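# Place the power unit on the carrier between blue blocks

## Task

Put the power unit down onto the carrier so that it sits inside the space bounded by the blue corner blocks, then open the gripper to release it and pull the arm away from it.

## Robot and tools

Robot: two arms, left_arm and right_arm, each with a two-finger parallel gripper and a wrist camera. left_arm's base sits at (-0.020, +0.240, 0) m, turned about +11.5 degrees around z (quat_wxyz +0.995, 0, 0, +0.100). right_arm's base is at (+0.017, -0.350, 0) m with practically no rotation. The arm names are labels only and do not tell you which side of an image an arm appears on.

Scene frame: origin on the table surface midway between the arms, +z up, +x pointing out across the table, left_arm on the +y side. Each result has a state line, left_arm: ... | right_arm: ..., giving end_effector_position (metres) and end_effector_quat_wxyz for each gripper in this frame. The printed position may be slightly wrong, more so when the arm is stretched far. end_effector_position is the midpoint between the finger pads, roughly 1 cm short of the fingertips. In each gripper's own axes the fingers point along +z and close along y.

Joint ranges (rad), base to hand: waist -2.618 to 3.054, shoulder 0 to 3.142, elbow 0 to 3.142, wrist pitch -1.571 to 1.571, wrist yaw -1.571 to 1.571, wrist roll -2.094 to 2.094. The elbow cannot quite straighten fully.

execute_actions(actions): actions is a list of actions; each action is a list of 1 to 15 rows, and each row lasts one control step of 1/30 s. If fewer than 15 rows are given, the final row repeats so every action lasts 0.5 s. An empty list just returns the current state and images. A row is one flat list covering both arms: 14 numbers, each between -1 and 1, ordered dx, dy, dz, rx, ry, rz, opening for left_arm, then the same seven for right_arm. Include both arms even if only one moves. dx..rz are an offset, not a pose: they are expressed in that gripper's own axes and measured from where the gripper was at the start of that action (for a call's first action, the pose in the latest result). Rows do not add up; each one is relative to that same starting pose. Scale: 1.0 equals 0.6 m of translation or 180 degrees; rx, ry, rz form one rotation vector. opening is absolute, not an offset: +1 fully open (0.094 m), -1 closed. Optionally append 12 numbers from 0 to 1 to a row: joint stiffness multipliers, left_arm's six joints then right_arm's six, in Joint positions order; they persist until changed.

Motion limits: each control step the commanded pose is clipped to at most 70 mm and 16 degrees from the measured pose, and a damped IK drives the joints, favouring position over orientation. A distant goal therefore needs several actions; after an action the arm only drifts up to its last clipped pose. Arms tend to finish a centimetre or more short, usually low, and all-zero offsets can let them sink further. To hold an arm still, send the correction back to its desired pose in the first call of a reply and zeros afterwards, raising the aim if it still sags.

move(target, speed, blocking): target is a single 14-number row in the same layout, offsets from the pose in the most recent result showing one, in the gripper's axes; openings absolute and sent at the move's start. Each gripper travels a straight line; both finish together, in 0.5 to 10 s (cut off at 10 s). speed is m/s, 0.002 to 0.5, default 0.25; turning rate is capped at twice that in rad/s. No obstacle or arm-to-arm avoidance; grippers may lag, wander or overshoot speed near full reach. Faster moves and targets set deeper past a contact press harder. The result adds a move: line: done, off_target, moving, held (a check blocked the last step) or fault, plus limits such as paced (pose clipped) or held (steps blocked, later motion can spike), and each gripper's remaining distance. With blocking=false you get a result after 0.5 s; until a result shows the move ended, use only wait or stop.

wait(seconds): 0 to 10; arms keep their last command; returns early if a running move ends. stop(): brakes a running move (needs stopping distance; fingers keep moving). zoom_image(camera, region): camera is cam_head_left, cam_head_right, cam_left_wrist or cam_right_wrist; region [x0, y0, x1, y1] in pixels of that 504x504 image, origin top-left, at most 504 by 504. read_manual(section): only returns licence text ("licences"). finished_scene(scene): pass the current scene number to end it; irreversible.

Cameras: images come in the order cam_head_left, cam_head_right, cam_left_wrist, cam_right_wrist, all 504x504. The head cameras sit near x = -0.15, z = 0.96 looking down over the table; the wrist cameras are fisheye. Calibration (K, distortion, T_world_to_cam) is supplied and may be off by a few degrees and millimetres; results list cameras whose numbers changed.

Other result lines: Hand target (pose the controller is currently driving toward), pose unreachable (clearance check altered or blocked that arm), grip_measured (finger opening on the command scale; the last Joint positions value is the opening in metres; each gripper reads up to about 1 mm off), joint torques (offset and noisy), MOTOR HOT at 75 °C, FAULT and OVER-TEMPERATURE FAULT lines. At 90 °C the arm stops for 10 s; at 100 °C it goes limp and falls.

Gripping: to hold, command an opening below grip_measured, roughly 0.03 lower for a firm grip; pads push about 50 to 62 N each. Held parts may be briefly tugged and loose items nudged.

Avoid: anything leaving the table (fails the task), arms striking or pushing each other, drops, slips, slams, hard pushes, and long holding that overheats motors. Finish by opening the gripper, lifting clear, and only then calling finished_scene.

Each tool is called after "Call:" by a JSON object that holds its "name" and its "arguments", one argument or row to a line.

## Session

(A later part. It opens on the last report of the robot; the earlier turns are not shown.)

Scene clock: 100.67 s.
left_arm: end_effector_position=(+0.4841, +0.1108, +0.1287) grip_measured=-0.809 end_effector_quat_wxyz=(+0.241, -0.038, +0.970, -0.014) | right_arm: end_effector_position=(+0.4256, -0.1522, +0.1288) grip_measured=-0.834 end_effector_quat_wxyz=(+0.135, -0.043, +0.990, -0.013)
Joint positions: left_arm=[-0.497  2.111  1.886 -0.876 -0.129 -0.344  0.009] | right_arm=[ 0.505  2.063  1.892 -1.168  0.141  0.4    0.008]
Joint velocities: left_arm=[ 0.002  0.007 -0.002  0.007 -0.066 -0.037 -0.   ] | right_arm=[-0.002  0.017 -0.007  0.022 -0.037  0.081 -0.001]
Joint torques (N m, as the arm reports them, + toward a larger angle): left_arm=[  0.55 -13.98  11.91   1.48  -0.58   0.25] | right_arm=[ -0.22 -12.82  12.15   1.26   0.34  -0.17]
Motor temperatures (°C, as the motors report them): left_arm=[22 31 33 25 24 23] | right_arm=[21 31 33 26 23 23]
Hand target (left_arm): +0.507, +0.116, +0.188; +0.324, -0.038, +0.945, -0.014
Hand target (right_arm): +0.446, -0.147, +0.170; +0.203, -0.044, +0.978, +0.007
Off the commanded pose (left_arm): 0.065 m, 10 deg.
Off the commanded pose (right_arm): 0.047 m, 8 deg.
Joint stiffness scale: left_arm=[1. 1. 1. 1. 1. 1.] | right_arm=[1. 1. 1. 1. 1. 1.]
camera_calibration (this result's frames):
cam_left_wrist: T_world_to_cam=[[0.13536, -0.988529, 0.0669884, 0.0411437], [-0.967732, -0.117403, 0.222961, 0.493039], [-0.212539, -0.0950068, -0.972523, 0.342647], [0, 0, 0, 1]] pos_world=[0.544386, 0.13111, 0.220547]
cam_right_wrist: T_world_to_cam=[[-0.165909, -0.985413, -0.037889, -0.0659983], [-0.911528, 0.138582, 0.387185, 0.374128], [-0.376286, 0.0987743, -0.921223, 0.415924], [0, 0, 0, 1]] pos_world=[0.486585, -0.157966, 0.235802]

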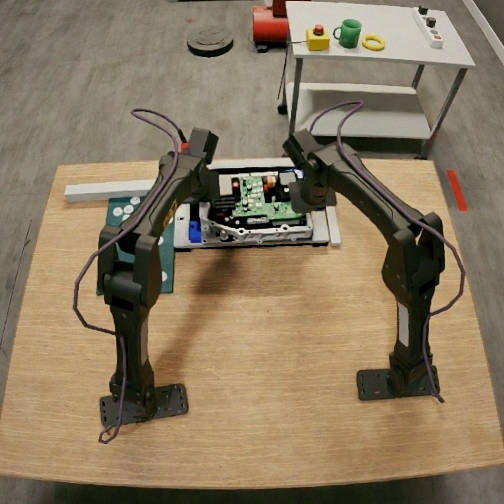

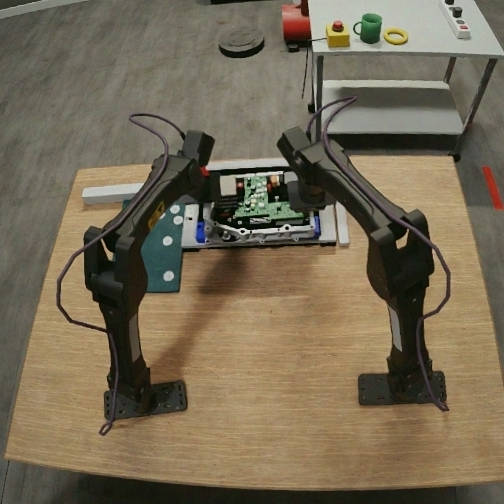

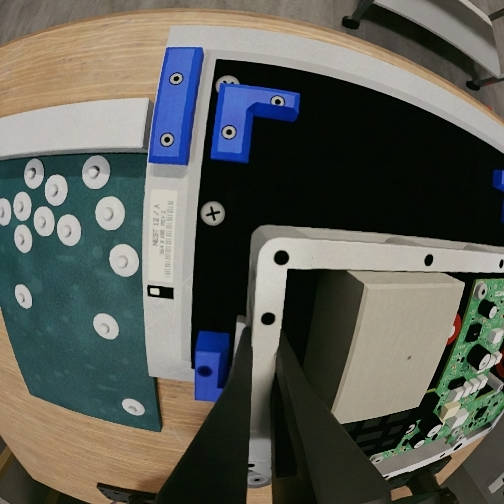

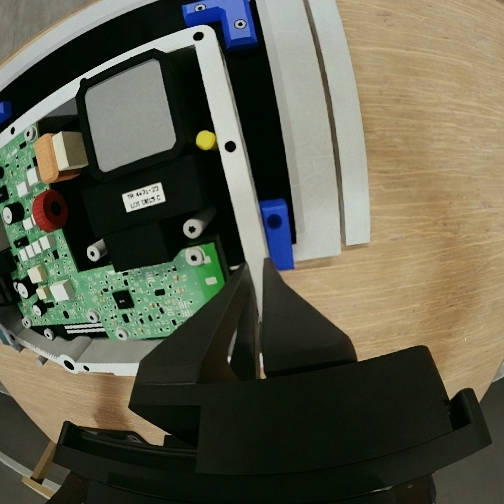

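Call:
{"name": "execute_actions", "arguments": {
  "actions": [
    [[-0.115,0.004,-0.052,0.002,-0.058,0.005,-0.88,-0.081,0.007,-0.052,-0.013,-0.05,0.005,-0.88]],
    [[-0.115,0.004,-0.052,0.002,-0.058,0.005,-0.88,-0.081,0.007,-0.052,-0.013,-0.05,0.005,-0.88]],
    [[-0.115,0.004,-0.052,0.002,-0.058,0.005,-0.88,-0.081,0.007,-0.052,-0.013,-0.05,0.005,-0.88]]
  ]
}}

Scene clock: 105.80 s.
left_arm: end_effector_position=(+0.5336, +0.1176, +0.1329) grip_measured=-0.809 end_effector_quat_wxyz=(+0.250, -0.019, +0.968, -0.008) | right_arm: end_effector_position=(+0.4658, -0.1441, +0.1287) grip_measured=-0.834 end_effector_quat_wxyz=(+0.153, -0.029, +0.988, -0.001)
Joint positions: left_arm=[-0.457  2.325  2.244 -0.998 -0.118 -0.267  0.009] | right_arm=[ 0.477  2.201  2.097 -1.189  0.133  0.399  0.008]
Joint velocities: left_arm=[ 0.007  0.002  0.012 -0.066  0.051 -0.007  0.   ] | right_arm=[-0.002 -0.002 -0.002 -0.007  0.022 -0.007 -0.   ]
Joint torques (N m, as the arm reports them, + toward a larger angle): left_arm=[  0.74 -15.2   12.06   1.58  -0.53   0.25] | right_arm=[ -0.33 -14.25  12.28   1.38   0.27  -0.14]
Motor temperatures (°C, as the motors report them): left_arm=[22 35 34 25 24 23] | right_arm=[21 33 34 26 23 23]
Hand target (left_arm): +0.556, +0.125, +0.195; +0.335, -0.021, +0.942, -0.006
Hand target (right_arm): +0.486, -0.139, +0.176; +0.224, -0.028, +0.974, +0.021
Off the commanded pose (left_arm): 0.068 m, 10 deg.
Off the commanded pose (right_arm): 0.052 m, 9 deg.
Joint stiffness scale: left_arm=[1. 1. 1. 1. 1. 1.] | right_arm=[1. 1. 1. 1. 1. 1.]
camera_calibration (this result's frames):
cam_left_wrist: T_world_to_cam=[[0.101988, -0.993621, 0.0481261, 0.0618533], [-0.97502, -0.090248, 0.202958, 0.544208], [-0.19732, -0.0676231, -0.978004, 0.347267], [0, 0, 0, 1]] pos_world=[0.592828, 0.134056, 0.2262]
cam_right_wrist: T_world_to_cam=[[-0.188591, -0.979442, -0.0716047, -0.0355796], [-0.921337, 0.151219, 0.35815, 0.419814], [-0.339959, 0.133516, -0.930914, 0.419468], [0, 0, 0, 1]] pos_world=[0.522682, -0.154338, 0.237585]

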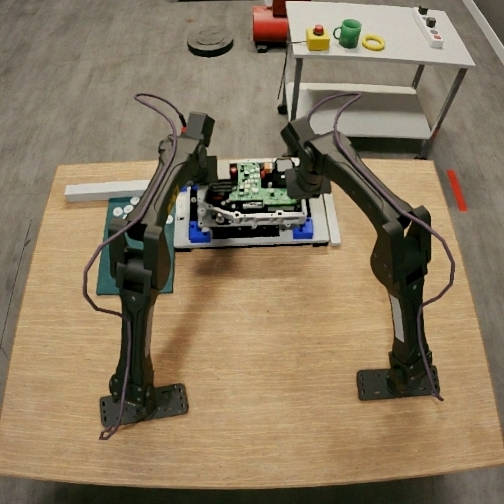

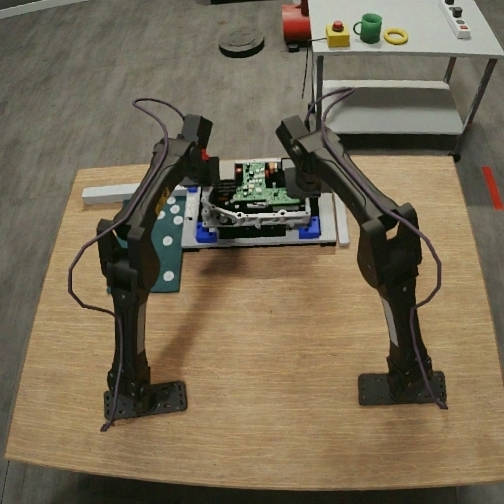

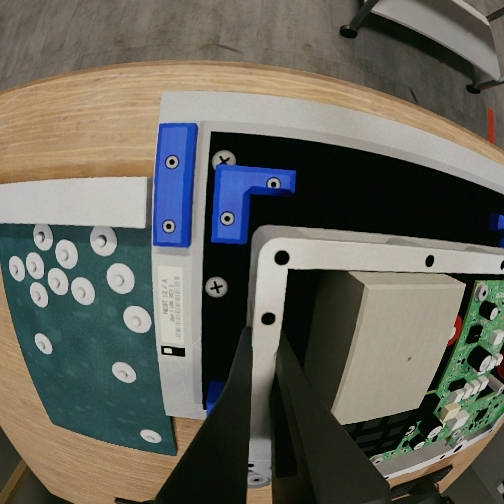

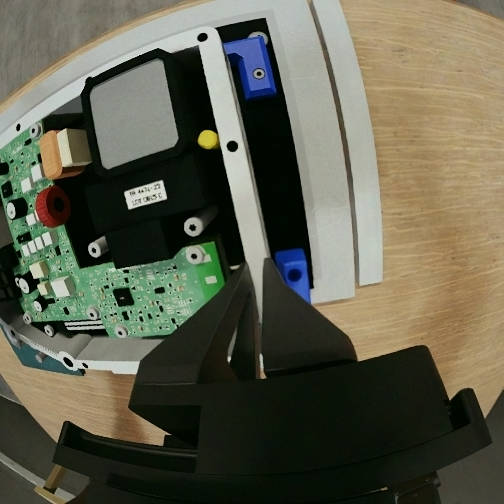

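Call:
{"name": "execute_actions", "arguments": {
  "actions": [
    [[-0.085,0.003,-0.021,0,-0.055,0,-0.88,-0.07,0.001,-0.022,-0.013,-0.047,0,-0.88]]
  ]
}}

Scene clock: 109.00 s.
left_arm: end_effector_position=(+0.5411, +0.1146, +0.1079) grip_measured=-0.809 end_effector_quat_wxyz=(+0.240, -0.021, +0.970, -0.010) | right_arm: end_effector_position=(+0.4735, -0.1472, +0.1090) grip_measured=-0.834 end_effector_quat_wxyz=(+0.142, -0.030, +0.989, -0.004)
Joint positions: left_arm=[-0.456  2.379  2.245 -0.963 -0.109 -0.272  0.009] | right_arm=[ 0.461  2.245  2.097 -1.165  0.124  0.384  0.008]
Joint velocities: left_arm=[ 0.002 -0.002 -0.002  0.007  0.037  0.007 -0.001] | right_arm=[-0.012 -0.007 -0.002 -0.051  0.007 -0.037 -0.   ]
Joint torques (N m, as the arm reports them, + toward a larger angle): left_arm=[  0.57 -16.33  10.13   1.71  -0.66   0.31] | right_arm=[ -0.53 -15.66   9.66   1.68   0.26  -0.19]
Motor temperatures (°C, as the motors report them): left_arm=[22 37 34 25 24 23] | right_arm=[21 35 34 26 23 23]
Hand target (left_arm): +0.565, +0.123, +0.170; +0.330, -0.023, +0.944, -0.004
Hand target (right_arm): +0.498, -0.143, +0.156; +0.223, -0.030, +0.974, +0.021
Off the commanded pose (left_arm): 0.068 m, 11 deg.
Off the commanded pose (right_arm): 0.053 m, 10 deg.
Joint stiffness scale: left_arm=[1. 1. 1. 1. 1. 1.] | right_arm=[1. 1. 1. 1. 1. 1.]
camera_calibration (this result's frames):
cam_left_wrist: T_world_to_cam=[[0.104463, -0.993192, 0.0515551, 0.0574965], [-0.970946, -0.0906265, 0.221473, 0.552179], [-0.215293, -0.0731928, -0.973803, 0.333988], [0, 0, 0, 1]] pos_world=[0.602035, 0.131593, 0.199981]
cam_right_wrist: T_world_to_cam=[[-0.189424, -0.979922, -0.0622208, -0.0393053], [-0.913477, 0.152631, 0.377178, 0.428921], [-0.360108, 0.128284, -0.924049, 0.412248], [0, 0, 0, 1]] pos_world=[0.532818, -0.156868, 0.216712]

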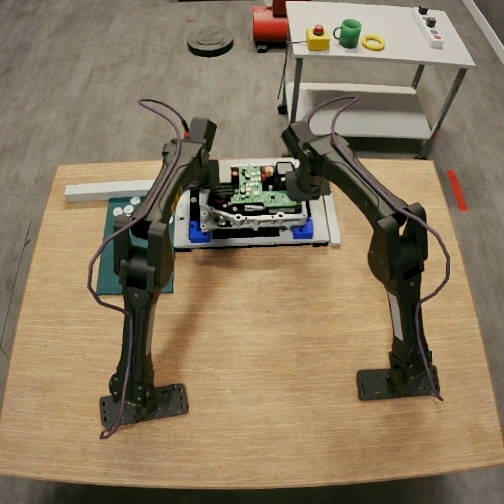

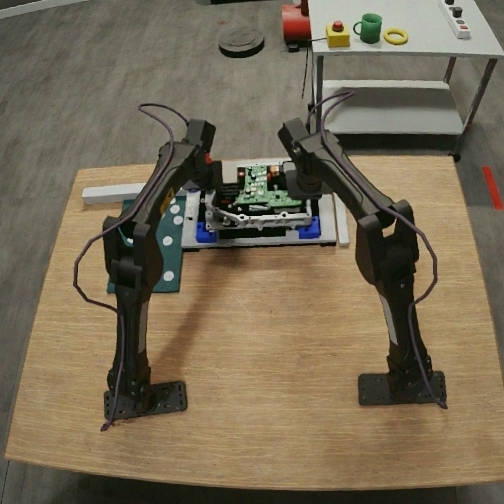

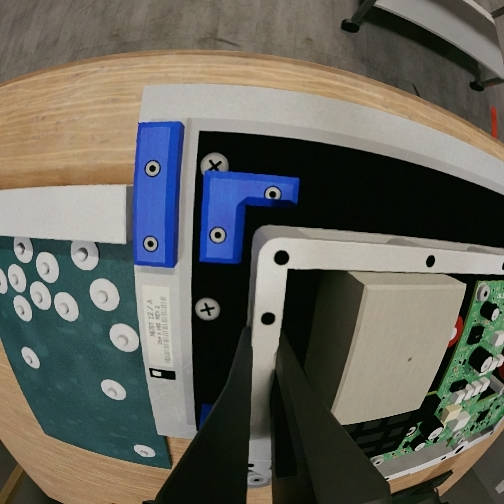

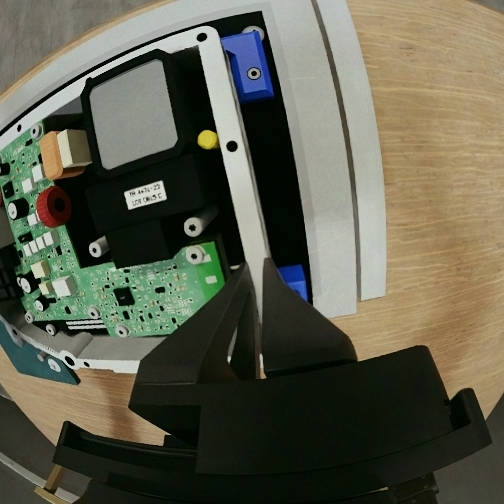

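Call:
{"name": "execute_actions", "arguments": {
  "actions": [
    [[-0.102,0.011,-0.049,0,-0.062,0,-0.88,-0.078,0.008,-0.047,-0.015,-0.054,0,-0.88]]
  ]
}}

Scene clock: 112.33 s.
left_arm: end_effector_position=(+0.5438, +0.1166, +0.0985) grip_measured=-0.809 end_effector_quat_wxyz=(+0.236, -0.023, +0.971, -0.011) | right_arm: end_effector_position=(+0.4769, -0.1456, +0.0998) grip_measured=-0.834 end_effector_quat_wxyz=(+0.139, -0.032, +0.990, -0.002)
Joint positions: left_arm=[-0.45   2.398  2.245 -0.952 -0.104 -0.272  0.009] | right_arm=[ 0.459  2.266  2.097 -1.148  0.117  0.378  0.008]
Joint velocities: left_arm=[-0.012 -0.027 -0.007  0.037 -0.007 -0.022 -0.   ] | right_arm=[ 0.002  0.002  0.012 -0.022  0.037 -0.051  0.   ]
Joint torques (N m, as the arm reports them, + toward a larger angle): left_arm=[  1.04 -15.79  11.8    1.73  -0.63   0.31] | right_arm=[ -0.97 -15.14  12.     1.57   0.31  -0.22]
Motor temperatures (°C, as the motors report them): left_arm=[22 40 34 26 24 23] | right_arm=[21 37 34 26 23 23]
Hand target (left_arm): +0.573, +0.126, +0.165; +0.332, -0.024, +0.943, -0.006
Hand target (right_arm): +0.505, -0.142, +0.151; +0.223, -0.031, +0.974, +0.022
Off the commanded pose (left_arm): 0.074 m, 12 deg.
Off the commanded pose (right_arm): 0.060 m, 10 deg.
Joint stiffness scale: left_arm=[1. 1. 1. 1. 1. 1.] | right_arm=[1. 1. 1. 1. 1. 1.]
camera_calibration (this result's frames):
cam_left_wrist: T_world_to_cam=[[0.108416, -0.992708, 0.0526965, 0.0574077], [-0.968622, -0.0935626, 0.230257, 0.555249], [-0.223647, -0.0760066, -0.971702, 0.330178], [0, 0, 0, 1]] pos_world=[0.605446, 0.134035, 0.189959]
cam_right_wrist: T_world_to_cam=[[-0.184826, -0.980676, -0.0641428, -0.0396862], [-0.911707, 0.146728, 0.383747, 0.432866], [-0.366919, 0.129406, -0.921208, 0.407906], [0, 0, 0, 1]] pos_world=[0.536981, -0.155218, 0.20711]

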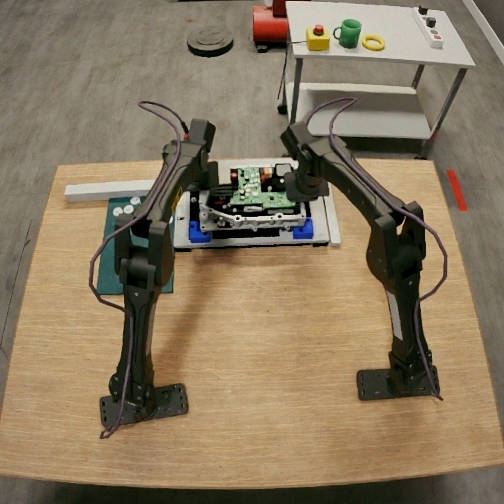

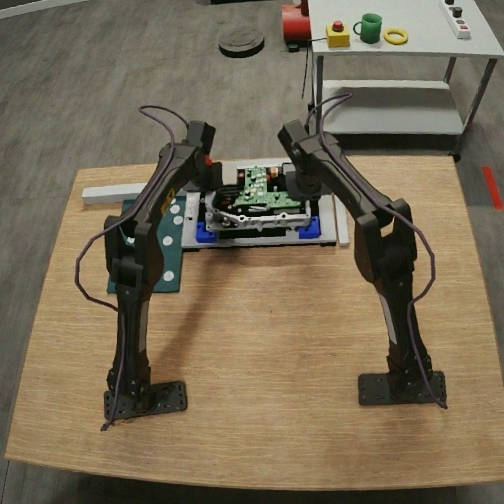

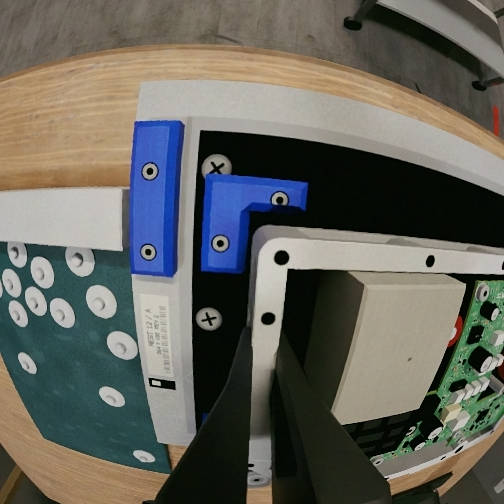

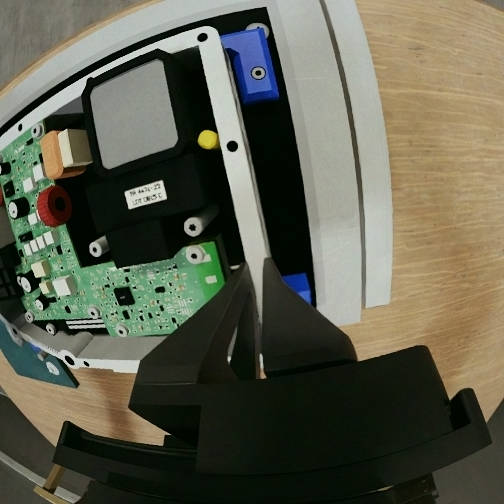

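Call:
{"name": "execute_actions", "arguments": {
  "actions": [
    [[-0.108,0.008,-0.045,0,-0.064,0,-0.88,-0.08,0.004,-0.05,-0.015,-0.055,0,-0.88]],
    [[-0.105,0.008,-0.045,0,-0.064,0,-0.88,-0.078,0.004,-0.047,-0.015,-0.055,0,-0.88]]
  ]
}}

Scene clock: 115.43 s.
left_arm: end_effector_position=(+0.5519, +0.1157, +0.0883) grip_measured=-0.809 end_effector_quat_wxyz=(+0.236, -0.023, +0.971, -0.016) | right_arm: end_effector_position=(+0.4842, -0.1466, +0.0933) grip_measured=-0.834 end_effector_quat_wxyz=(+0.141, -0.033, +0.989, +0.006)
Joint positions: left_arm=[-0.444  2.438  2.276 -0.938 -0.091 -0.269  0.009] | right_arm=[ 0.445  2.282  2.097 -1.12   0.101  0.364  0.008]
Joint velocities: left_arm=[-0.002  0.022 -0.017  0.037  0.022  0.037 -0.   ] | right_arm=[ 0.002  0.002 -0.007 -0.066  0.022  0.022  0.   ]
Joint torques (N m, as the arm reports them, + toward a larger angle): left_arm=[  1.23 -14.64  11.83   1.9   -0.64   0.28] | right_arm=[ -1.2  -14.54  10.73   1.81   0.28  -0.24]
Motor temperatures (°C, as the motors report them): left_arm=[22 42 34 26 24 23] | right_arm=[21 39 34 27 23 23]
Hand target (left_arm): +0.586, +0.126, +0.146; +0.331, -0.026, +0.943, -0.010
Hand target (right_arm): +0.515, -0.143, +0.137; +0.223, -0.032, +0.974, +0.027
Off the commanded pose (left_arm): 0.069 m, 12 deg.
Off the commanded pose (right_arm): 0.054 m, 10 deg.
Joint stiffness scale: left_arm=[1. 1. 1. 1. 1. 1.] | right_arm=[1. 1. 1. 1. 1. 1.]
camera_calibration (this result's frames):
cam_left_wrist: T_world_to_cam=[[0.105921, -0.992295, 0.0642759, 0.0564935], [-0.969019, -0.0885, 0.230587, 0.564943], [-0.223121, -0.0867085, -0.970927, 0.322883], [0, 0, 0, 1]] pos_world=[0.613498, 0.134052, 0.179597]
cam_right_wrist: T_world_to_cam=[[-0.181056, -0.980242, -0.0796577, -0.0400769], [-0.91365, 0.137674, 0.382479, 0.441906], [-0.363955, 0.142029, -0.920524, 0.405078], [0, 0, 0, 1]] pos_world=[0.543921, -0.157657, 0.200672]

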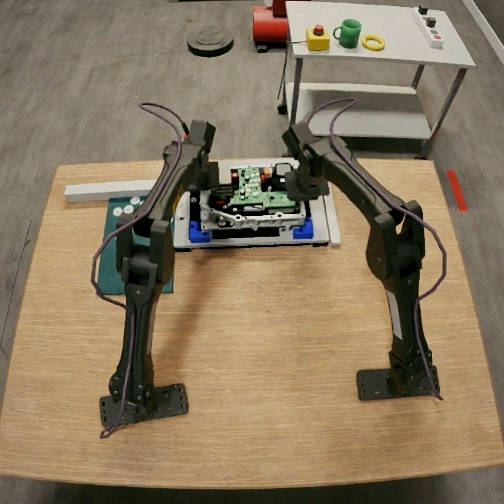

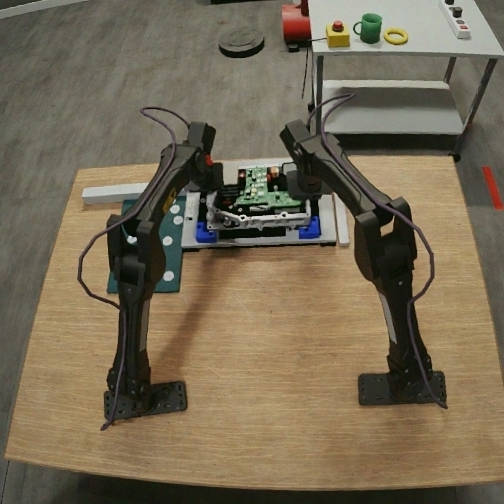

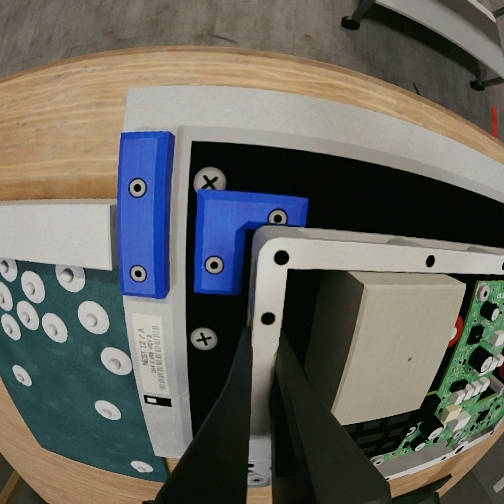

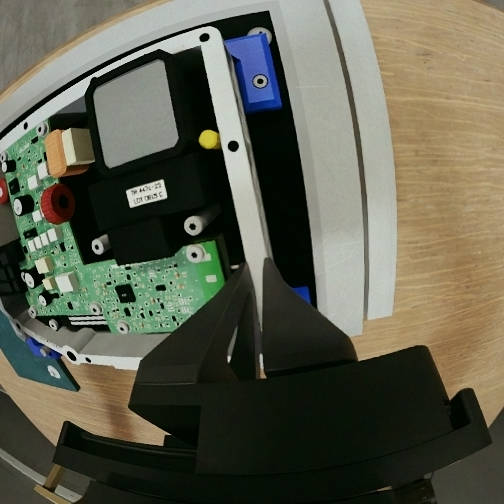

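At the far block; ease back and down.

Call:
{"name": "execute_actions", "arguments": {
  "actions": [
    [[-0.068,0.008,-0.055,0,-0.06,0,-0.88,-0.046,0.004,-0.05,-0.013,-0.05,0,-0.88]],
    [[-0.06,0.008,-0.04,0,-0.05,0,-0.88,-0.04,0.004,-0.034,-0.011,-0.042,0,-0.88]],
    [[-0.04,0.005,-0.025,0,-0.035,0,-0.88,-0.026,0.002,-0.02,-0.008,-0.028,0,-0.88]]
  ]
}}

Scene clock: 120.37 s.
left_arm: end_effector_position=(+0.5454, +0.1189, +0.0714) grip_measured=-0.807 end_effector_quat_wxyz=(+0.253, -0.031, +0.966, -0.036) | right_arm: end_effector_position=(+0.4768, -0.1427, +0.0877) grip_measured=-0.832 end_effector_quat_wxyz=(+0.161, -0.034, +0.986, +0.033)
Joint positions: left_arm=[-0.431  2.346  2.028 -0.739 -0.06  -0.28   0.009] | right_arm=[ 0.446  2.19   1.907 -0.965  0.067  0.364  0.008]
Joint velocities: left_arm=[ 0.002  0.012 -0.012 -0.022 -0.037 -0.022  0.   ] | right_arm=[ 0.002 -0.022  0.002 -0.007  0.037  0.125 -0.   ]
Joint torques (N m, as the arm reports them, + toward a larger angle): left_arm=[  0.14 -14.66   6.45   1.54  -0.5    0.11] | right_arm=[ -0.52 -13.24   7.05   1.55   0.18  -0.08]
Motor temperatures (°C, as the motors report them): left_arm=[22 45 34 26 24 23] | right_arm=[21 41 34 27 23 23]
Hand target (left_arm): +0.558, +0.124, +0.099; +0.298, -0.032, +0.954, -0.027
Hand target (right_arm): +0.489, -0.142, +0.105; +0.198, -0.034, +0.979, +0.041
Off the commanded pose (left_arm): 0.031 m, 6 deg.
Off the commanded pose (right_arm): 0.021 m, 4 deg.
Joint stiffness scale: left_arm=[1. 1. 1. 1. 1. 1.] | right_arm=[1. 1. 1. 1. 1. 1.]
camera_calibration (this result's frames):
cam_left_wrist: T_world_to_cam=[[0.109471, -0.987977, 0.109169, 0.055789], [-0.975996, -0.0860361, 0.200073, 0.568571], [-0.188275, -0.128451, -0.97368, 0.291517], [0, 0, 0, 1]] pos_world=[0.603701, 0.141481, 0.163998]
cam_right_wrist: T_world_to_cam=[[-0.165874, -0.976294, -0.13905, -0.0395821], [-0.929382, 0.107615, 0.353083, 0.442503], [-0.329749, 0.187798, -0.925201, 0.387279], [0, 0, 0, 1]] pos_world=[0.532394, -0.158994, 0.196567]

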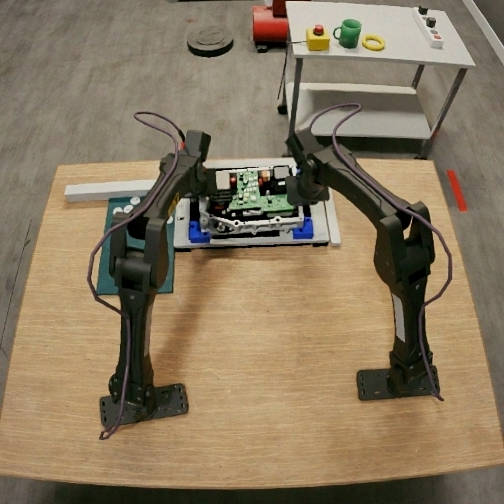

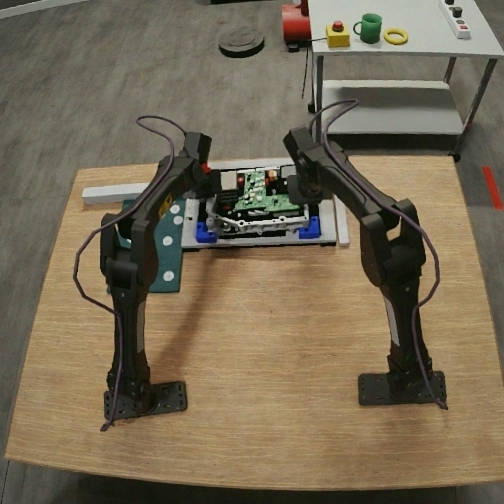

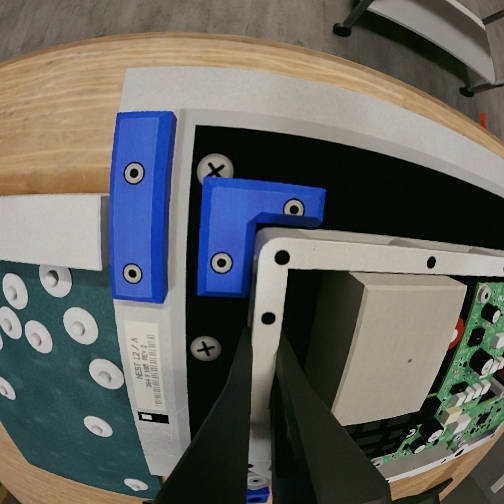

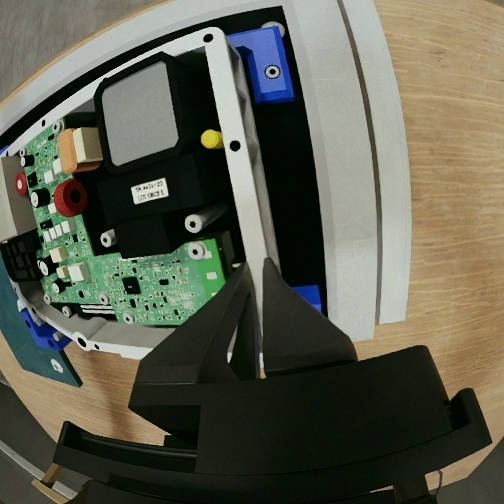

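Near edge rests on blocks; push forward.

Call:
{"name": "execute_actions", "arguments": {
  "actions": [
    [[-0.065,-0.002,-0.015,-0.008,-0.03,0,-0.88,-0.058,-0.008,-0.018,0.005,-0.025,0,-0.88]],
    [[-0.055,-0.002,-0.005,-0.008,-0.025,0,-0.88,-0.05,-0.006,0,0.005,-0.02,0,-0.88]]
  ]
}}

Call:
{"name": "zoom_image", "arguments": {
  "camera": "cam_head_left",
  "region": [160,140,350,270]
}}

Scene clock: 124.80 s.
left_arm: end_effector_position=(+0.5470, +0.1190, +0.0710) grip_measured=-0.807 end_effector_quat_wxyz=(+0.221, -0.029, +0.974, -0.026) | right_arm: end_effector_position=(+0.4786, -0.1427, +0.0861) grip_measured=-0.832 end_effector_quat_wxyz=(+0.128, -0.035, +0.991, +0.018)
Joint positions: left_arm=[-0.431  2.435  2.214 -0.905 -0.062 -0.278  0.009] | right_arm=[ 0.446  2.28   2.07  -1.109  0.069  0.364  0.008]
Joint velocities: left_arm=[ 0.007 -0.002  0.007 -0.066  0.007  0.007 -0.   ] | right_arm=[ 0.007  0.012  0.002  0.007  0.051  0.081 -0.002]
Joint torques (N m, as the arm reports them, + toward a larger angle): left_arm=[ -0.03 -11.6    9.84   1.67  -0.58   0.  ] | right_arm=[ -1.36 -10.72  10.17   1.6    0.39  -0.14]
Motor temperatures (°C, as the motors report them): left_arm=[22 45 33 26 24 23] | right_arm=[21 41 33 27 23 23]
Hand target (left_arm): +0.572, +0.121, +0.091; +0.276, -0.036, +0.960, -0.018
Hand target (right_arm): +0.506, -0.145, +0.097; +0.176, -0.031, +0.984, +0.018
Off the commanded pose (left_arm): 0.034 m, 7 deg.
Off the commanded pose (right_arm): 0.030 m, 6 deg.
Joint stiffness scale: left_arm=[1. 1. 1. 1. 1. 1.] | right_arm=[1. 1. 1. 1. 1. 1.]
camera_calibration (this result's frames):
cam_left_wrist: T_world_to_cam=[[0.115381, -0.989849, 0.0829879, 0.0546222], [-0.960717, -0.0899745, 0.262539, 0.55787], [-0.252407, -0.11002, -0.961346, 0.323472], [0, 0, 0, 1]] pos_world=[0.611299, 0.13985, 0.159973]
cam_right_wrist: T_world_to_cam=[[-0.174747, -0.979931, -0.0959129, -0.0394049], [-0.904601, 0.121318, 0.40863, 0.430117], [-0.388793, 0.15817, -0.907647, 0.408878], [0, 0, 0, 1]] pos_world=[0.541167, -0.155467, 0.191579]

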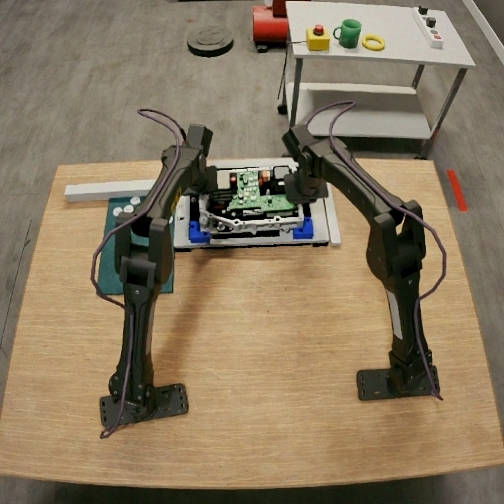

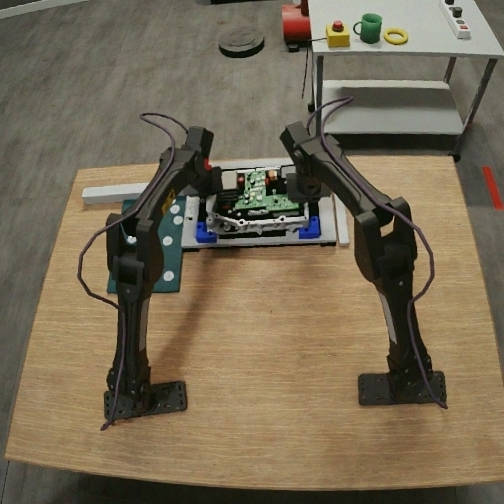

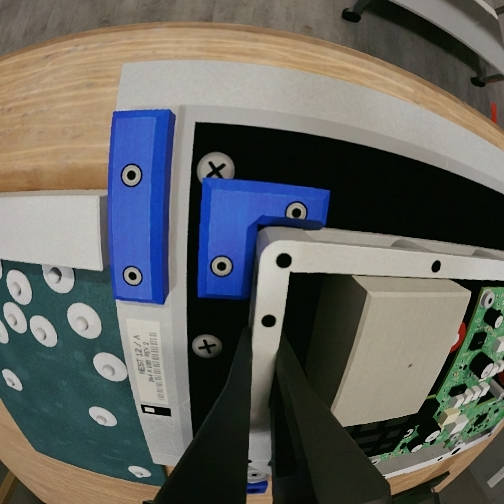

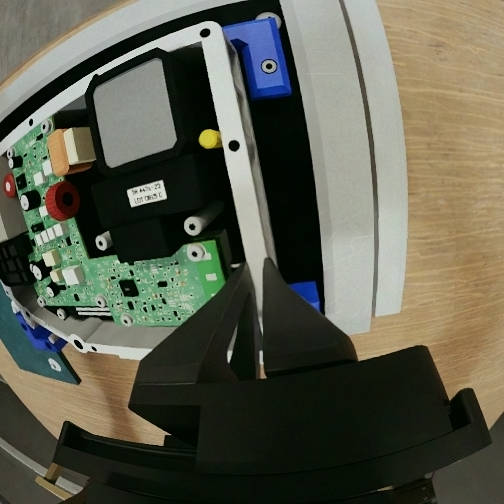

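Region (160, 140, 350, 270) of cam_head_left's 504x504 image, scaled by 2.653, with more detail than that image has; it fills the top 345 rows of this view, and the rest is white.

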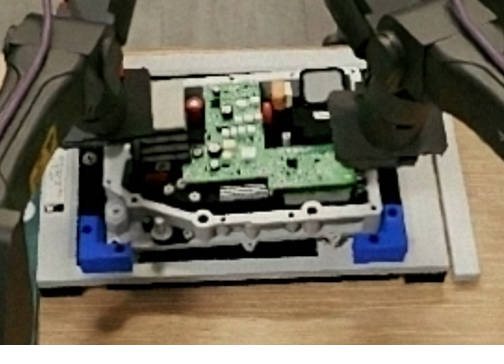

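Call:
{"name": "execute_actions", "arguments": {
  "actions": [
    [[-0.09,-0.006,-0.03,-0.008,-0.07,0,-0.88,-0.078,-0.008,-0.035,-0.005,-0.065,0,-0.88]],
    [[-0.09,-0.006,-0.03,-0.008,-0.07,0,-0.88,-0.078,-0.008,-0.03,-0.005,-0.065,0,-0.88]]
  ]
}}

Scene clock: 128.00 s.
left_arm: end_effector_position=(+0.5476, +0.1195, +0.0720) grip_measured=-0.804 end_effector_quat_wxyz=(+0.225, -0.028, +0.974, -0.017) | right_arm: end_effector_position=(+0.4786, -0.1427, +0.0869) grip_measured=-0.832 end_effector_quat_wxyz=(+0.143, -0.035, +0.989, +0.024)
Joint positions: left_arm=[-0.437  2.434  2.215 -0.904 -0.083 -0.276  0.009] | right_arm=[ 0.446  2.241  1.999 -1.045  0.07   0.364  0.008]
Joint velocities: left_arm=[-0.017  0.012 -0.002 -0.051 -0.022  0.037 -0.001] | right_arm=[-0.002 -0.007 -0.012 -0.037  0.022 -0.022 -0.001]
Joint torques (N m, as the arm reports them, + toward a larger angle): left_arm=[ -0.59 -14.75   7.57   2.34  -0.98   0.04] | right_arm=[ -1.82 -14.     7.81   2.23   0.57  -0.26]
Motor temperatures (°C, as the motors report them): left_arm=[22 45 33 27 24 23] | right_arm=[21 41 33 28 23 23]
Hand target (left_arm): +0.581, +0.121, +0.116; +0.321, -0.037, +0.946, -0.005
Hand target (right_arm): +0.515, -0.147, +0.120; +0.231, -0.030, +0.972, +0.031
Off the commanded pose (left_arm): 0.057 m, 13 deg.
Off the commanded pose (right_arm): 0.051 m, 11 deg.
Joint stiffness scale: left_arm=[1. 1. 1. 1. 1. 1.] | right_arm=[1. 1. 1. 1. 1. 1.]
camera_calibration (this result's frames):
cam_left_wrist: T_world_to_cam=[[0.11668, -0.990995, 0.0656838, 0.0555987], [-0.962345, -0.0964628, 0.254138, 0.560447], [-0.245514, -0.0928635, -0.964935, 0.319022], [0, 0, 0, 1]] pos_world=[0.611181, 0.138786, 0.161753]
cam_right_wrist: T_world_to_cam=[[-0.171711, -0.978464, -0.114554, -0.0390215], [-0.91638, 0.115959, 0.383146, 0.436859], [-0.361611, 0.170766, -0.916557, 0.399232], [0, 0, 0, 1]] pos_world=[0.537995, -0.157014, 0.194068]

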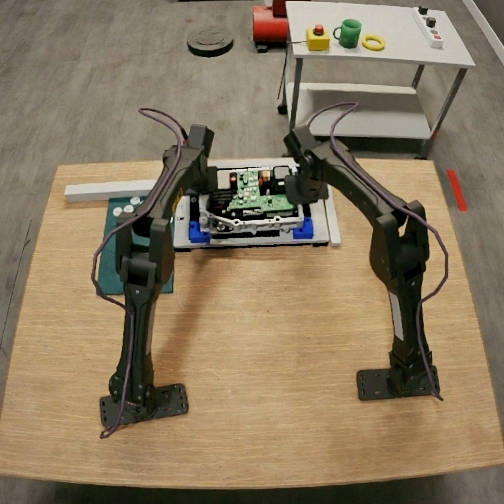

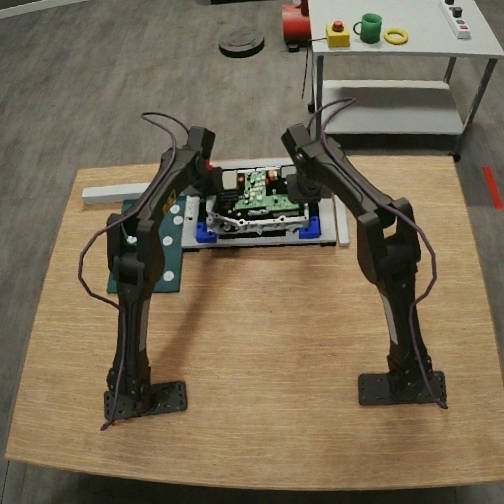

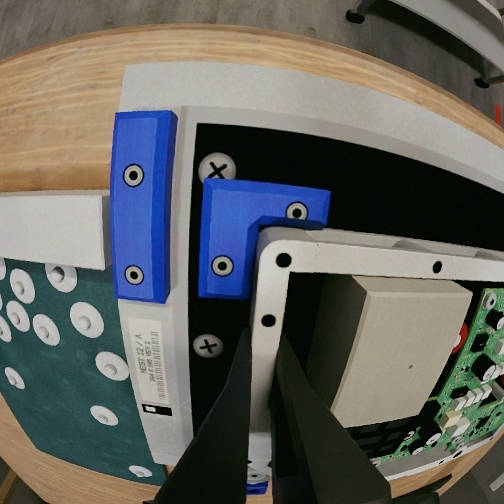

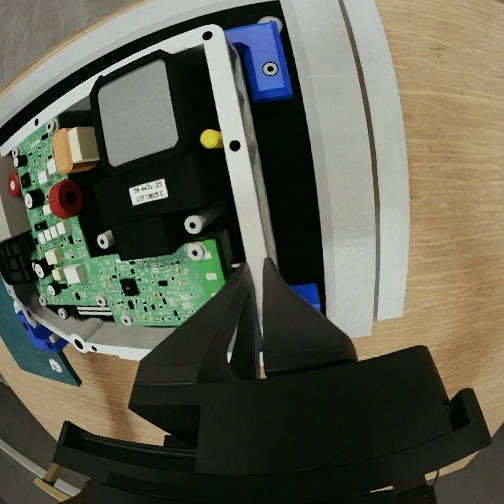

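Stuck; unload more and push harder.

Call:
{"name": "execute_actions", "arguments": {
  "actions": [
    [[-0.108,-0.01,-0.045,-0.008,-0.066,0,-0.88,-0.105,-0.012,-0.05,-0.005,-0.065,0,-0.88]],
    [[-0.108,-0.01,-0.045,-0.008,-0.066,0,-0.88,-0.1,-0.012,-0.035,-0.005,-0.065,0,-0.88]]
  ]
}}

Scene clock: 131.63 s.
left_arm: end_effector_position=(+0.5481, +0.1178, +0.0751) grip_measured=-0.803 end_effector_quat_wxyz=(+0.208, -0.026, +0.978, -0.012) | right_arm: end_effector_position=(+0.4800, -0.1445, +0.0902) grip_measured=-0.832 end_effector_quat_wxyz=(+0.137, -0.034, +0.989, +0.031)
Joint positions: left_arm=[-0.44   2.497  2.356 -1.019 -0.084 -0.275  0.009] | right_arm=[ 0.434  2.25   2.029 -1.072  0.048  0.356  0.008]
Joint velocities: left_arm=[-0.012  0.007  0.037 -0.037  0.037  0.037 -0.001] | right_arm=[-0.002 -0.002 -0.002 -0.066 -0.007 -0.095 -0.   ]
Joint torques (N m, as the arm reports them, + toward a larger angle): left_arm=[ -0.53 -14.52  11.65   2.08  -1.     0.05] | right_arm=[ -2.51 -13.2   11.83   2.13   0.62  -0.32]
Motor temperatures (°C, as the motors report them): left_arm=[22 46 32 28 24 23] | right_arm=[21 42 32 28 23 23]
Hand target (left_arm): +0.586, +0.119, +0.131; +0.313, -0.035, +0.949, -0.001
Hand target (right_arm): +0.525, -0.151, +0.132; +0.237, -0.029, +0.970, +0.037
Off the commanded pose (left_arm): 0.069 m, 13 deg.
Off the commanded pose (right_arm): 0.064 m, 12 deg.
Joint stiffness scale: left_arm=[1. 1. 1. 1. 1. 1.] | right_arm=[1. 1. 1. 1. 1. 1.]
camera_calibration (this result's frames):
cam_left_wrist: T_world_to_cam=[[0.115662, -0.99196, 0.0513602, 0.0554149], [-0.953109, -0.096277, 0.286905, 0.552464], [-0.279653, -0.0821358, -0.956581, 0.338861], [0, 0, 0, 1]] pos_world=[0.614912, 0.135991, 0.162797]
cam_right_wrist: T_world_to_cam=[[-0.171537, -0.977072, -0.126113, -0.0390107], [-0.911499, 0.108829, 0.396643, 0.432436], [-0.373824, 0.182991, -0.909269, 0.409978], [0, 0, 0, 1]] pos_world=[0.540733, -0.1602, 0.196337]

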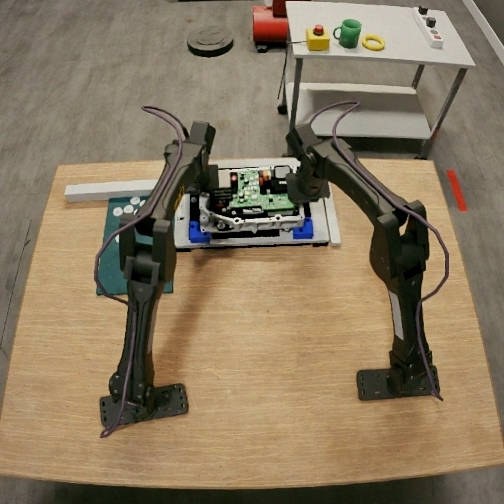

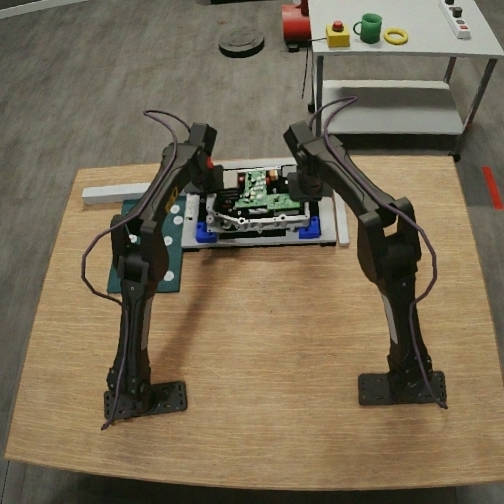

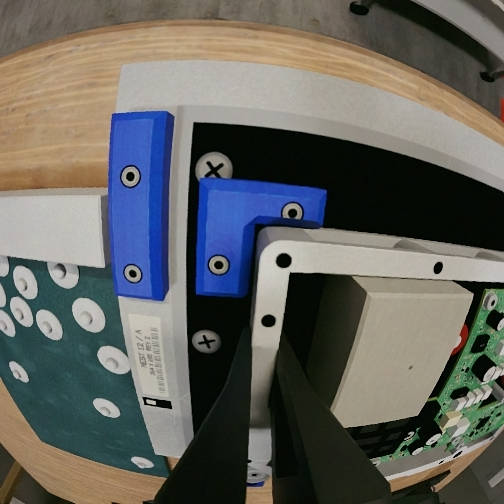

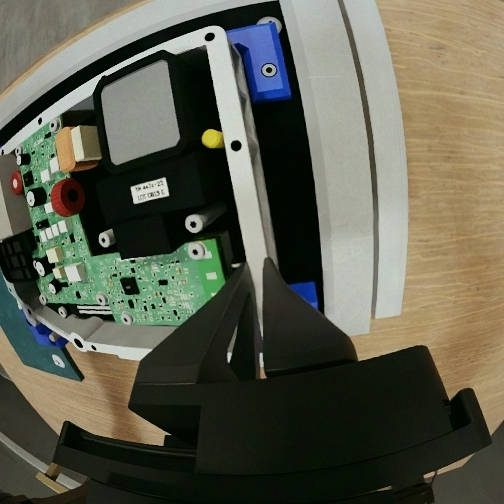

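Against the far blocks. Keep left held up, press right down.

Call:
{"name": "execute_actions", "arguments": {
  "actions": [
    [[-0.08,0,-0.05,0,-0.066,0,-0.88,-0.05,0,0,0,-0.035,0,-0.88]],
    [[-0.08,0,-0.05,0,-0.066,0,-0.88,-0.025,0,0.025,0,-0.015,0,-0.88]],
    [[-0.05,0,-0.03,0,-0.04,0,-0.88,-0.015,0,0.035,0,-0.01,0,-0.88]]
  ]
}}

Call:
{"name": "zoom_image", "arguments": {
  "camera": "cam_head_left",
  "region": [160,140,350,270]
}}

Scene clock: 136.83 s.
left_arm: end_effector_position=(+0.5463, +0.1179, +0.0705) grip_measured=-0.803 end_effector_quat_wxyz=(+0.231, -0.017, +0.973, -0.013) | right_arm: end_effector_position=(+0.4740, -0.1445, +0.0685) grip_measured=-0.830 end_effector_quat_wxyz=(+0.109, -0.028, +0.993, +0.026)
Joint positions: left_arm=[-0.442  2.415  2.17  -0.867 -0.09  -0.256  0.009] | right_arm=[ 0.435  2.291  2.026 -1.084  0.038  0.373  0.008]
Joint velocities: left_arm=[ 0.012  0.002 -0.007 -0.022 -0.007 -0.037  0.001] | right_arm=[ 0.007  0.002 -0.007 -0.051 -0.007 -0.066  0.   ]
Joint torques (N m, as the arm reports them, + toward a larger angle): left_arm=[  0.   -14.97   6.72   1.67  -0.41   0.07] | right_arm=[-0.36 -9.6   5.42  1.65  0.15 -0.06]
Motor temperatures (°C, as the motors report them): left_arm=[22 48 33 28 24 23] | right_arm=[21 42 33 29 23 23]
Hand target (left_arm): +0.564, +0.120, +0.102; +0.286, -0.019, +0.958, -0.011
Hand target (right_arm): +0.486, -0.143, +0.052; +0.124, -0.029, +0.991, +0.026
Off the commanded pose (left_arm): 0.036 m, 7 deg.
Off the commanded pose (right_arm): 0.022 m, 2 deg.
Joint stiffness scale: left_arm=[1. 1. 1. 1. 1. 1.] | right_arm=[1. 1. 1. 1. 1. 1.]
camera_calibration (this result's frames):
cam_left_wrist: T_world_to_cam=[[0.0961523, -0.993874, 0.0544815, 0.066642], [-0.967156, -0.0803482, 0.24115, 0.561123], [-0.235296, -0.0758792, -0.968957, 0.309833], [0, 0, 0, 1]] pos_world=[0.609188, 0.134829, 0.161269]
cam_right_wrist: T_world_to_cam=[[-0.190446, -0.976053, -0.105125, -0.0350473], [-0.886104, 0.124821, 0.446363, 0.422505], [-0.422552, 0.17816, -0.888655, 0.408991], [0, 0, 0, 1]] pos_world=[0.540529, -0.159811, 0.171177]

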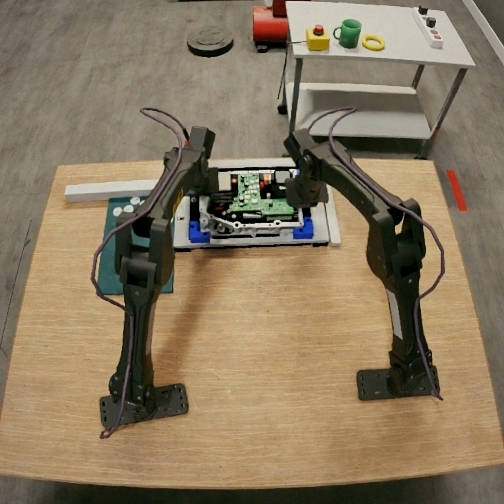

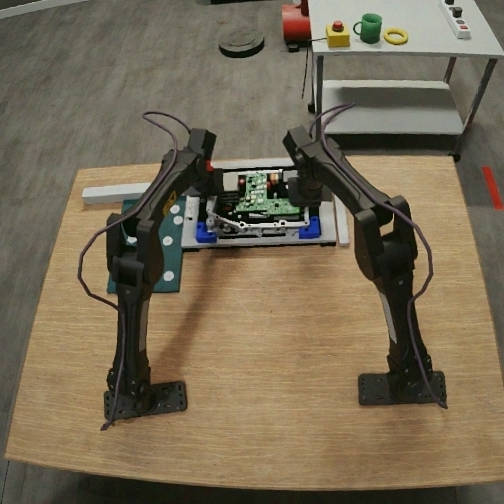

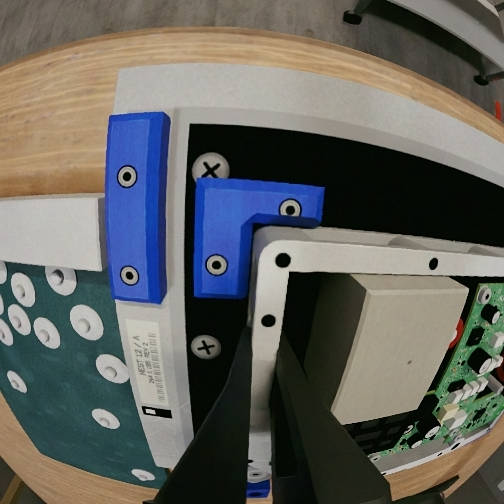

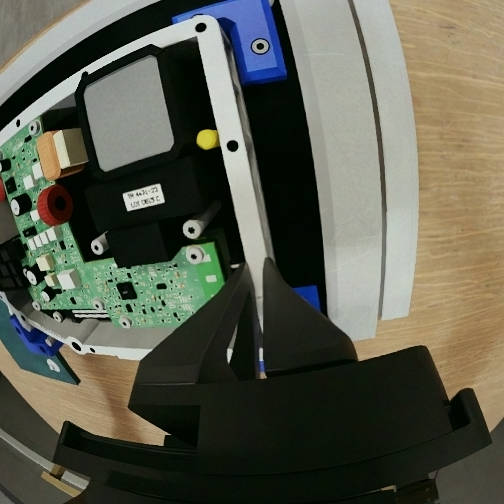

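Region (160, 140, 350, 270) of cam_head_left's 504x504 image, scaled by 2.653, with more detail than that image has; it fills the top 345 rows of this view, and the rest is white.

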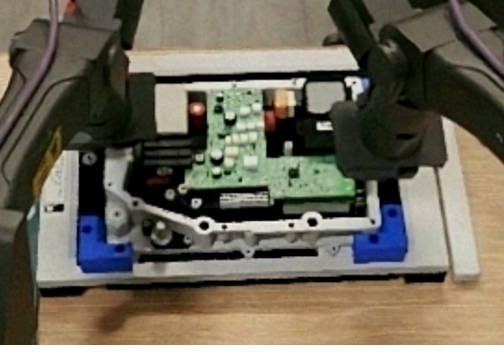

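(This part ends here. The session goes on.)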